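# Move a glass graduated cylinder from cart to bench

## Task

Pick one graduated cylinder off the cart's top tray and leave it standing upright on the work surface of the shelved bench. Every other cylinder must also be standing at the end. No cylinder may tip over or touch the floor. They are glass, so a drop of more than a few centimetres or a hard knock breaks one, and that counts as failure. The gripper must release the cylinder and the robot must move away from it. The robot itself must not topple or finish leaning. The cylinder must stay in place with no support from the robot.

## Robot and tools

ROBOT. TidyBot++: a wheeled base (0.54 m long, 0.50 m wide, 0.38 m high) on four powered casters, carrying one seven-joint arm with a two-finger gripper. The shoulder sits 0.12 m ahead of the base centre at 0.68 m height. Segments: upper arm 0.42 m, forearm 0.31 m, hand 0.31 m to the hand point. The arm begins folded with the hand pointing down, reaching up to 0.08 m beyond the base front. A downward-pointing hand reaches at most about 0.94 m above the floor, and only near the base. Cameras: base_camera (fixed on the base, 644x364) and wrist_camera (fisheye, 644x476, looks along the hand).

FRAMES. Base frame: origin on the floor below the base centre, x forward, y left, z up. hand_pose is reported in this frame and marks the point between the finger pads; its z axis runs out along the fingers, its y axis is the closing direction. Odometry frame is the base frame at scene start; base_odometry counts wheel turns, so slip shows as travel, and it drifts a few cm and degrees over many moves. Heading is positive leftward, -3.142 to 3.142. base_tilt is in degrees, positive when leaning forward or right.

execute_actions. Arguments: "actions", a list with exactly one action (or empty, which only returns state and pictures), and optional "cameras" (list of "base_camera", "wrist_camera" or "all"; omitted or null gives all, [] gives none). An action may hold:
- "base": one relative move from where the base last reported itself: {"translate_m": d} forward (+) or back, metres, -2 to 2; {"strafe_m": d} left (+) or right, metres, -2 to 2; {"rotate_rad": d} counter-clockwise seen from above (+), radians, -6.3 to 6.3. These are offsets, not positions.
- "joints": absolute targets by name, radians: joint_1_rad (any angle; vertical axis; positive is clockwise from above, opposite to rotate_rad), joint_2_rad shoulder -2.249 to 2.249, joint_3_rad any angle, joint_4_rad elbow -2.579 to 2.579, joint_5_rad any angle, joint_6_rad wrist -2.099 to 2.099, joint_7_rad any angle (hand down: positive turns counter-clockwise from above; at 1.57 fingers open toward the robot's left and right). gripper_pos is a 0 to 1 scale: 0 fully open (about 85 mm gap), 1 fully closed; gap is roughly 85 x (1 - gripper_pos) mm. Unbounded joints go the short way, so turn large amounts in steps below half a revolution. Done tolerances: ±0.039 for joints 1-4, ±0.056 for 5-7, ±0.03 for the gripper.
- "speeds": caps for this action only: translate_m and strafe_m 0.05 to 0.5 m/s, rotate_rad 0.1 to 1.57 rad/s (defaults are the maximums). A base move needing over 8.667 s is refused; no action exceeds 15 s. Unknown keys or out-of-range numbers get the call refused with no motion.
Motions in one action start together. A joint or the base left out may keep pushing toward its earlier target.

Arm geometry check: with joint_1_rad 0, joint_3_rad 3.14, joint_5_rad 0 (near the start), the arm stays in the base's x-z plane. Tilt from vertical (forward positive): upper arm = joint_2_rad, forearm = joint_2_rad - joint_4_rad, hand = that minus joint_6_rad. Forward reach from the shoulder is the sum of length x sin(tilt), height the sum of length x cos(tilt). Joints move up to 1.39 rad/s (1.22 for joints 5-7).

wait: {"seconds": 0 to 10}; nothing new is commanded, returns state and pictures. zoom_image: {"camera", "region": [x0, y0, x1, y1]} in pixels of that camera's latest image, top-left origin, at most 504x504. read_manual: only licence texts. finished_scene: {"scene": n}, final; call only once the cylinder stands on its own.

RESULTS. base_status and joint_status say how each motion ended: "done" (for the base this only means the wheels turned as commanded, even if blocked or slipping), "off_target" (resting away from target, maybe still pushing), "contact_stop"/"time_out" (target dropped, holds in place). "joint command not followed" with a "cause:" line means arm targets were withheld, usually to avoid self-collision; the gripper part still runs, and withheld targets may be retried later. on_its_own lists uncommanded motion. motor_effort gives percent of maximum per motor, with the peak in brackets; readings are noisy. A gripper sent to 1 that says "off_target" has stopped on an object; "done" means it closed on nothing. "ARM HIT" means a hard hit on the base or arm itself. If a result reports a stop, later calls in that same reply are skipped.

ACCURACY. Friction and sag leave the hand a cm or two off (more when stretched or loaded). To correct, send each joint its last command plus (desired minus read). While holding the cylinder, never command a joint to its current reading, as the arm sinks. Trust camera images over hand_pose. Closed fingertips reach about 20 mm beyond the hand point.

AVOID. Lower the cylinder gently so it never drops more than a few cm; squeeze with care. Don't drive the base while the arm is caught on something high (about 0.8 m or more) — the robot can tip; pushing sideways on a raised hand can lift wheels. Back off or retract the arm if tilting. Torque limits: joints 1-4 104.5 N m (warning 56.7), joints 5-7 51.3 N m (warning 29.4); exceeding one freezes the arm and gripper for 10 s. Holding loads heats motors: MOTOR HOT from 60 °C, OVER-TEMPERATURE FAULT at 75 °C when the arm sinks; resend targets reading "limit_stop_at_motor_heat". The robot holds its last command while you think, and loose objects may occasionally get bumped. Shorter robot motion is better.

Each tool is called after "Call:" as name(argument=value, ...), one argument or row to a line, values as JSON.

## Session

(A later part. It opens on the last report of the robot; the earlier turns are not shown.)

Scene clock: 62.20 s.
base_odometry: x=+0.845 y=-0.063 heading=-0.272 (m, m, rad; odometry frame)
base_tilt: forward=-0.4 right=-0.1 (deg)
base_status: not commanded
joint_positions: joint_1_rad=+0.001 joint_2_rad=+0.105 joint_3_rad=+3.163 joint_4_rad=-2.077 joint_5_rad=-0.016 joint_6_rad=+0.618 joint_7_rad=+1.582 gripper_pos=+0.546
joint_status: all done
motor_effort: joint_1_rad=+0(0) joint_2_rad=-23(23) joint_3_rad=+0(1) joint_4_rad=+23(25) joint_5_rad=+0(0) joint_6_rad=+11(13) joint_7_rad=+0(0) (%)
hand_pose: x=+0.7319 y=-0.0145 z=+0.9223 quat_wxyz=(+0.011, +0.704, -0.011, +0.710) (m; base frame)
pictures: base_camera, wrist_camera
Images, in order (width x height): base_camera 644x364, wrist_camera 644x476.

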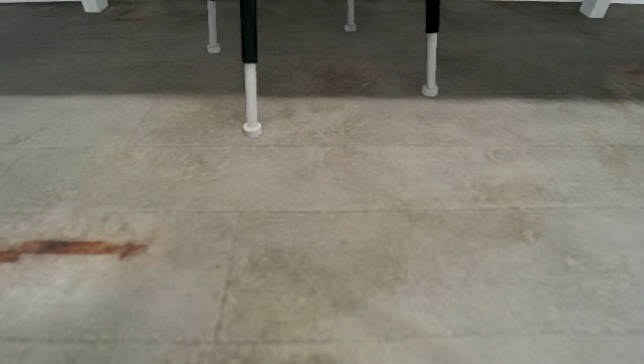

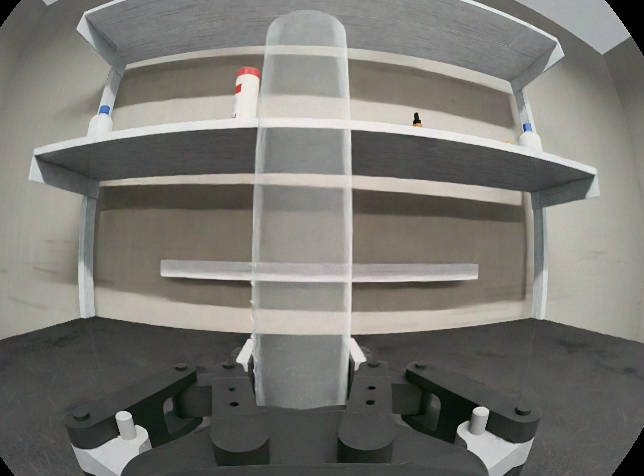

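Call:
execute_actions(
  actions=[
    {"joints":{"joint_4_rad":-2.11,"joint_6_rad":0.685}},
  ],
  cameras=[],
)

Call:
execute_actions(
  actions=[
    {"joints":{"joint_4_rad":-2.14,"joint_6_rad":0.715}},
  ],
  cameras=[],
)

Call:
execute_actions(
  actions=[
    {"joints":{"joint_4_rad":-2.17,"joint_6_rad":0.745}},
  ],
  cameras=["wrist_camera"],
)

Scene clock: 63.10 s.
base_odometry: x=+0.845 y=-0.063 heading=-0.272 (m, m, rad; odometry frame)
base_tilt: forward=-0.4 right=-0.2 (deg)
base_status: not commanded
joint_positions: joint_1_rad=+0.001 joint_2_rad=+0.104 joint_3_rad=+3.163 joint_4_rad=-2.100 joint_5_rad=-0.016 joint_6_rad=+0.655 joint_7_rad=+1.582 gripper_pos=+0.546
joint_status: all done
motor_effort: joint_1_rad=+0(0) joint_2_rad=-22(23) joint_3_rad=-1(0) joint_4_rad=+23(23) joint_5_rad=+0(1) joint_6_rad=+11(12) joint_7_rad=+0(0) (%)
hand_pose: x=+0.7274 y=-0.0145 z=+0.9211 quat_wxyz=(+0.011, +0.699, -0.011, +0.715) (m; base frame)
pictures: none
No camera images: the call's "cameras" was empty. Leave "cameras" out to get every camera's image.

Scene clock: 63.73 s.
base_odometry: x=+0.845 y=-0.063 heading=-0.272 (m, m, rad; odometry frame)
base_tilt: forward=-0.4 right=-0.1 (deg)
base_status: not commanded
joint_positions: joint_1_rad=+0.001 joint_2_rad=+0.101 joint_3_rad=+3.163 joint_4_rad=-2.121 joint_5_rad=-0.016 joint_6_rad=+0.691 joint_7_rad=+1.582 gripper_pos=+0.546
joint_status: all done
motor_effort: joint_1_rad=+0(0) joint_2_rad=-20(22) joint_3_rad=+0(0) joint_4_rad=+21(22) joint_5_rad=+0(1) joint_6_rad=+9(10) joint_7_rad=+0(0) (%)
hand_pose: x=+0.7226 y=-0.0146 z=+0.9219 quat_wxyz=(+0.012, +0.693, -0.011, +0.721) (m; base frame)
pictures: none
No camera images: the call's "cameras" was empty. Leave "cameras" out to get every camera's image.

Scene clock: 64.37 s.
base_odometry: x=+0.845 y=-0.063 heading=-0.272 (m, m, rad; odometry frame)
base_tilt: forward=-0.4 right=-0.1 (deg)
base_status: not commanded
joint_positions: joint_1_rad=+0.001 joint_2_rad=+0.097 joint_3_rad=+3.163 joint_4_rad=-2.145 joint_5_rad=-0.016 joint_6_rad=+0.728 joint_7_rad=+1.582 gripper_pos=+0.546
joint_status: all done
motor_effort: joint_1_rad=+0(0) joint_2_rad=-19(20) joint_3_rad=+0(0) joint_4_rad=+19(20) joint_5_rad=+0(0) joint_6_rad=+8(9) joint_7_rad=+0(0) (%)
hand_pose: x=+0.7168 y=-0.0146 z=+0.9227 quat_wxyz=(+0.012, +0.687, -0.011, +0.727) (m; base frame)
pictures: wrist_camera
Images, in order (width x height): wrist_camera 644x476.

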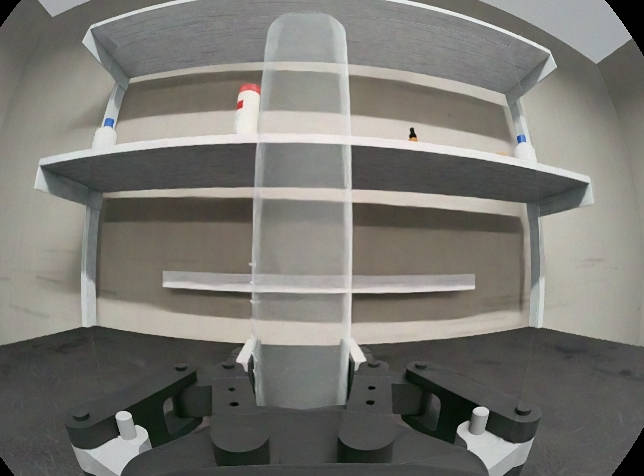

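Call:
execute_actions(
  actions=[
    {"joints":{"joint_4_rad":-2.12,"joint_6_rad":0.63}},
  ],
  cameras=[],
)

Call:
execute_actions(
  actions=[
    {"joints":{"gripper_pos":0.45}},
  ],
  cameras=["wrist_camera"],
)

Scene clock: 65.33 s.
base_odometry: x=+0.845 y=-0.063 heading=-0.272 (m, m, rad; odometry frame)
base_tilt: forward=-0.4 right=-0.1 (deg)
base_status: not commanded
joint_positions: joint_1_rad=+0.001 joint_2_rad=+0.093 joint_3_rad=+3.163 joint_4_rad=-2.117 joint_5_rad=-0.016 joint_6_rad=+0.663 joint_7_rad=+1.582 gripper_pos=+0.546
joint_status: all done
motor_effort: joint_1_rad=+0(1) joint_2_rad=-18(19) joint_3_rad=-1(0) joint_4_rad=+18(19) joint_5_rad=+0(0) joint_6_rad=+7(9) joint_7_rad=+0(0) (%)
hand_pose: x=+0.7217 y=-0.0145 z=+0.9208 quat_wxyz=(+0.011, +0.698, -0.011, +0.715) (m; base frame)
pictures: none
No camera images: the call's "cameras" was empty. Leave "cameras" out to get every camera's image.

Scene clock: 66.10 s.
base_odometry: x=+0.845 y=-0.063 heading=-0.272 (m, m, rad; odometry frame)
base_tilt: forward=-0.4 right=-0.1 (deg)
base_status: not commanded
joint_positions: joint_1_rad=+0.001 joint_2_rad=+0.093 joint_3_rad=+3.163 joint_4_rad=-2.117 joint_5_rad=-0.016 joint_6_rad=+0.655 joint_7_rad=+1.582 gripper_pos=+0.450
joint_status: all done
motor_effort: joint_1_rad=+0(0) joint_2_rad=-20(20) joint_3_rad=+0(0) joint_4_rad=+21(21) joint_5_rad=+0(0) joint_6_rad=+9(10) joint_7_rad=+0(1) (%)
hand_pose: x=+0.7217 y=-0.0145 z=+0.9184 quat_wxyz=(+0.011, +0.701, -0.011, +0.713) (m; base frame)
pictures: wrist_camera
Images, in order (width x height): wrist_camera 644x476.

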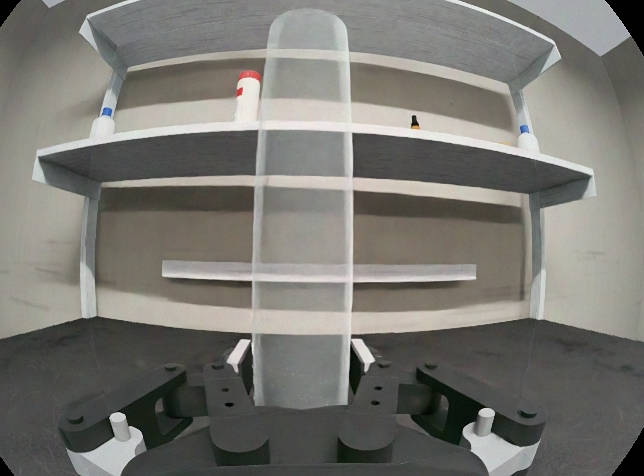

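Call:
execute_actions(
  actions=[
    {"joints":{"gripper_pos":0.0}},
  ],
  cameras=[],
)

Call:
execute_actions(
  actions=[
    {"base":{"translate_m":-0.5},"speeds":{"translate_m":0.25}},
  ],
  cameras=["wrist_camera"],
)

Scene clock: 67.00 s.
base_odometry: x=+0.845 y=-0.063 heading=-0.272 (m, m, rad; odometry frame)
base_tilt: forward=-0.4 right=-0.1 (deg)
base_status: not commanded
joint_positions: joint_1_rad=+0.001 joint_2_rad=+0.093 joint_3_rad=+3.163 joint_4_rad=-2.117 joint_5_rad=-0.016 joint_6_rad=+0.655 joint_7_rad=+1.582 gripper_pos=+0.000
joint_status: all done
motor_effort: joint_1_rad=+0(0) joint_2_rad=-20(20) joint_3_rad=-1(0) joint_4_rad=+21(21) joint_5_rad=+0(0) joint_6_rad=+9(9) joint_7_rad=+0(0) (%)
hand_pose: x=+0.7217 y=-0.0145 z=+0.9184 quat_wxyz=(+0.011, +0.701, -0.011, +0.713) (m; base frame)
pictures: none
No camera images: the call's "cameras" was empty. Leave "cameras" out to get every camera's image.

Scene clock: 69.90 s.
base_odometry: x=+0.363 y=+0.071 heading=-0.272 (m, m, rad; odometry frame)
base_tilt: forward=-0.4 right=-0.1 (deg)
base_status: done
joint_positions: joint_1_rad=+0.001 joint_2_rad=+0.090 joint_3_rad=+3.163 joint_4_rad=-2.117 joint_5_rad=-0.016 joint_6_rad=+0.653 joint_7_rad=+1.582 gripper_pos=+0.000
joint_status: not commanded
motor_effort: joint_1_rad=+0(2) joint_2_rad=-20(23) joint_3_rad=+0(2) joint_4_rad=+21(22) joint_5_rad=+0(1) joint_6_rad=+9(10) joint_7_rad=-1(1) (%)
hand_pose: x=+0.7211 y=-0.0143 z=+0.9194 quat_wxyz=(+0.011, +0.701, -0.011, +0.713) (m; base frame)
pictures: wrist_camera
Images, in order (width x height): wrist_camera 644x476.

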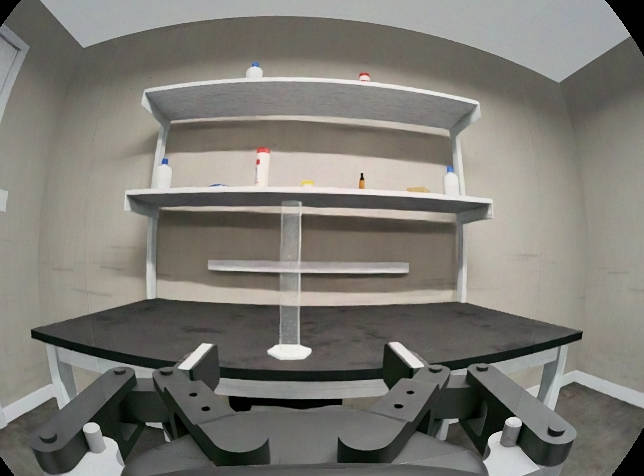

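Call:
finished_scene(
  scene=2,
)

The scene is finished: the task was done.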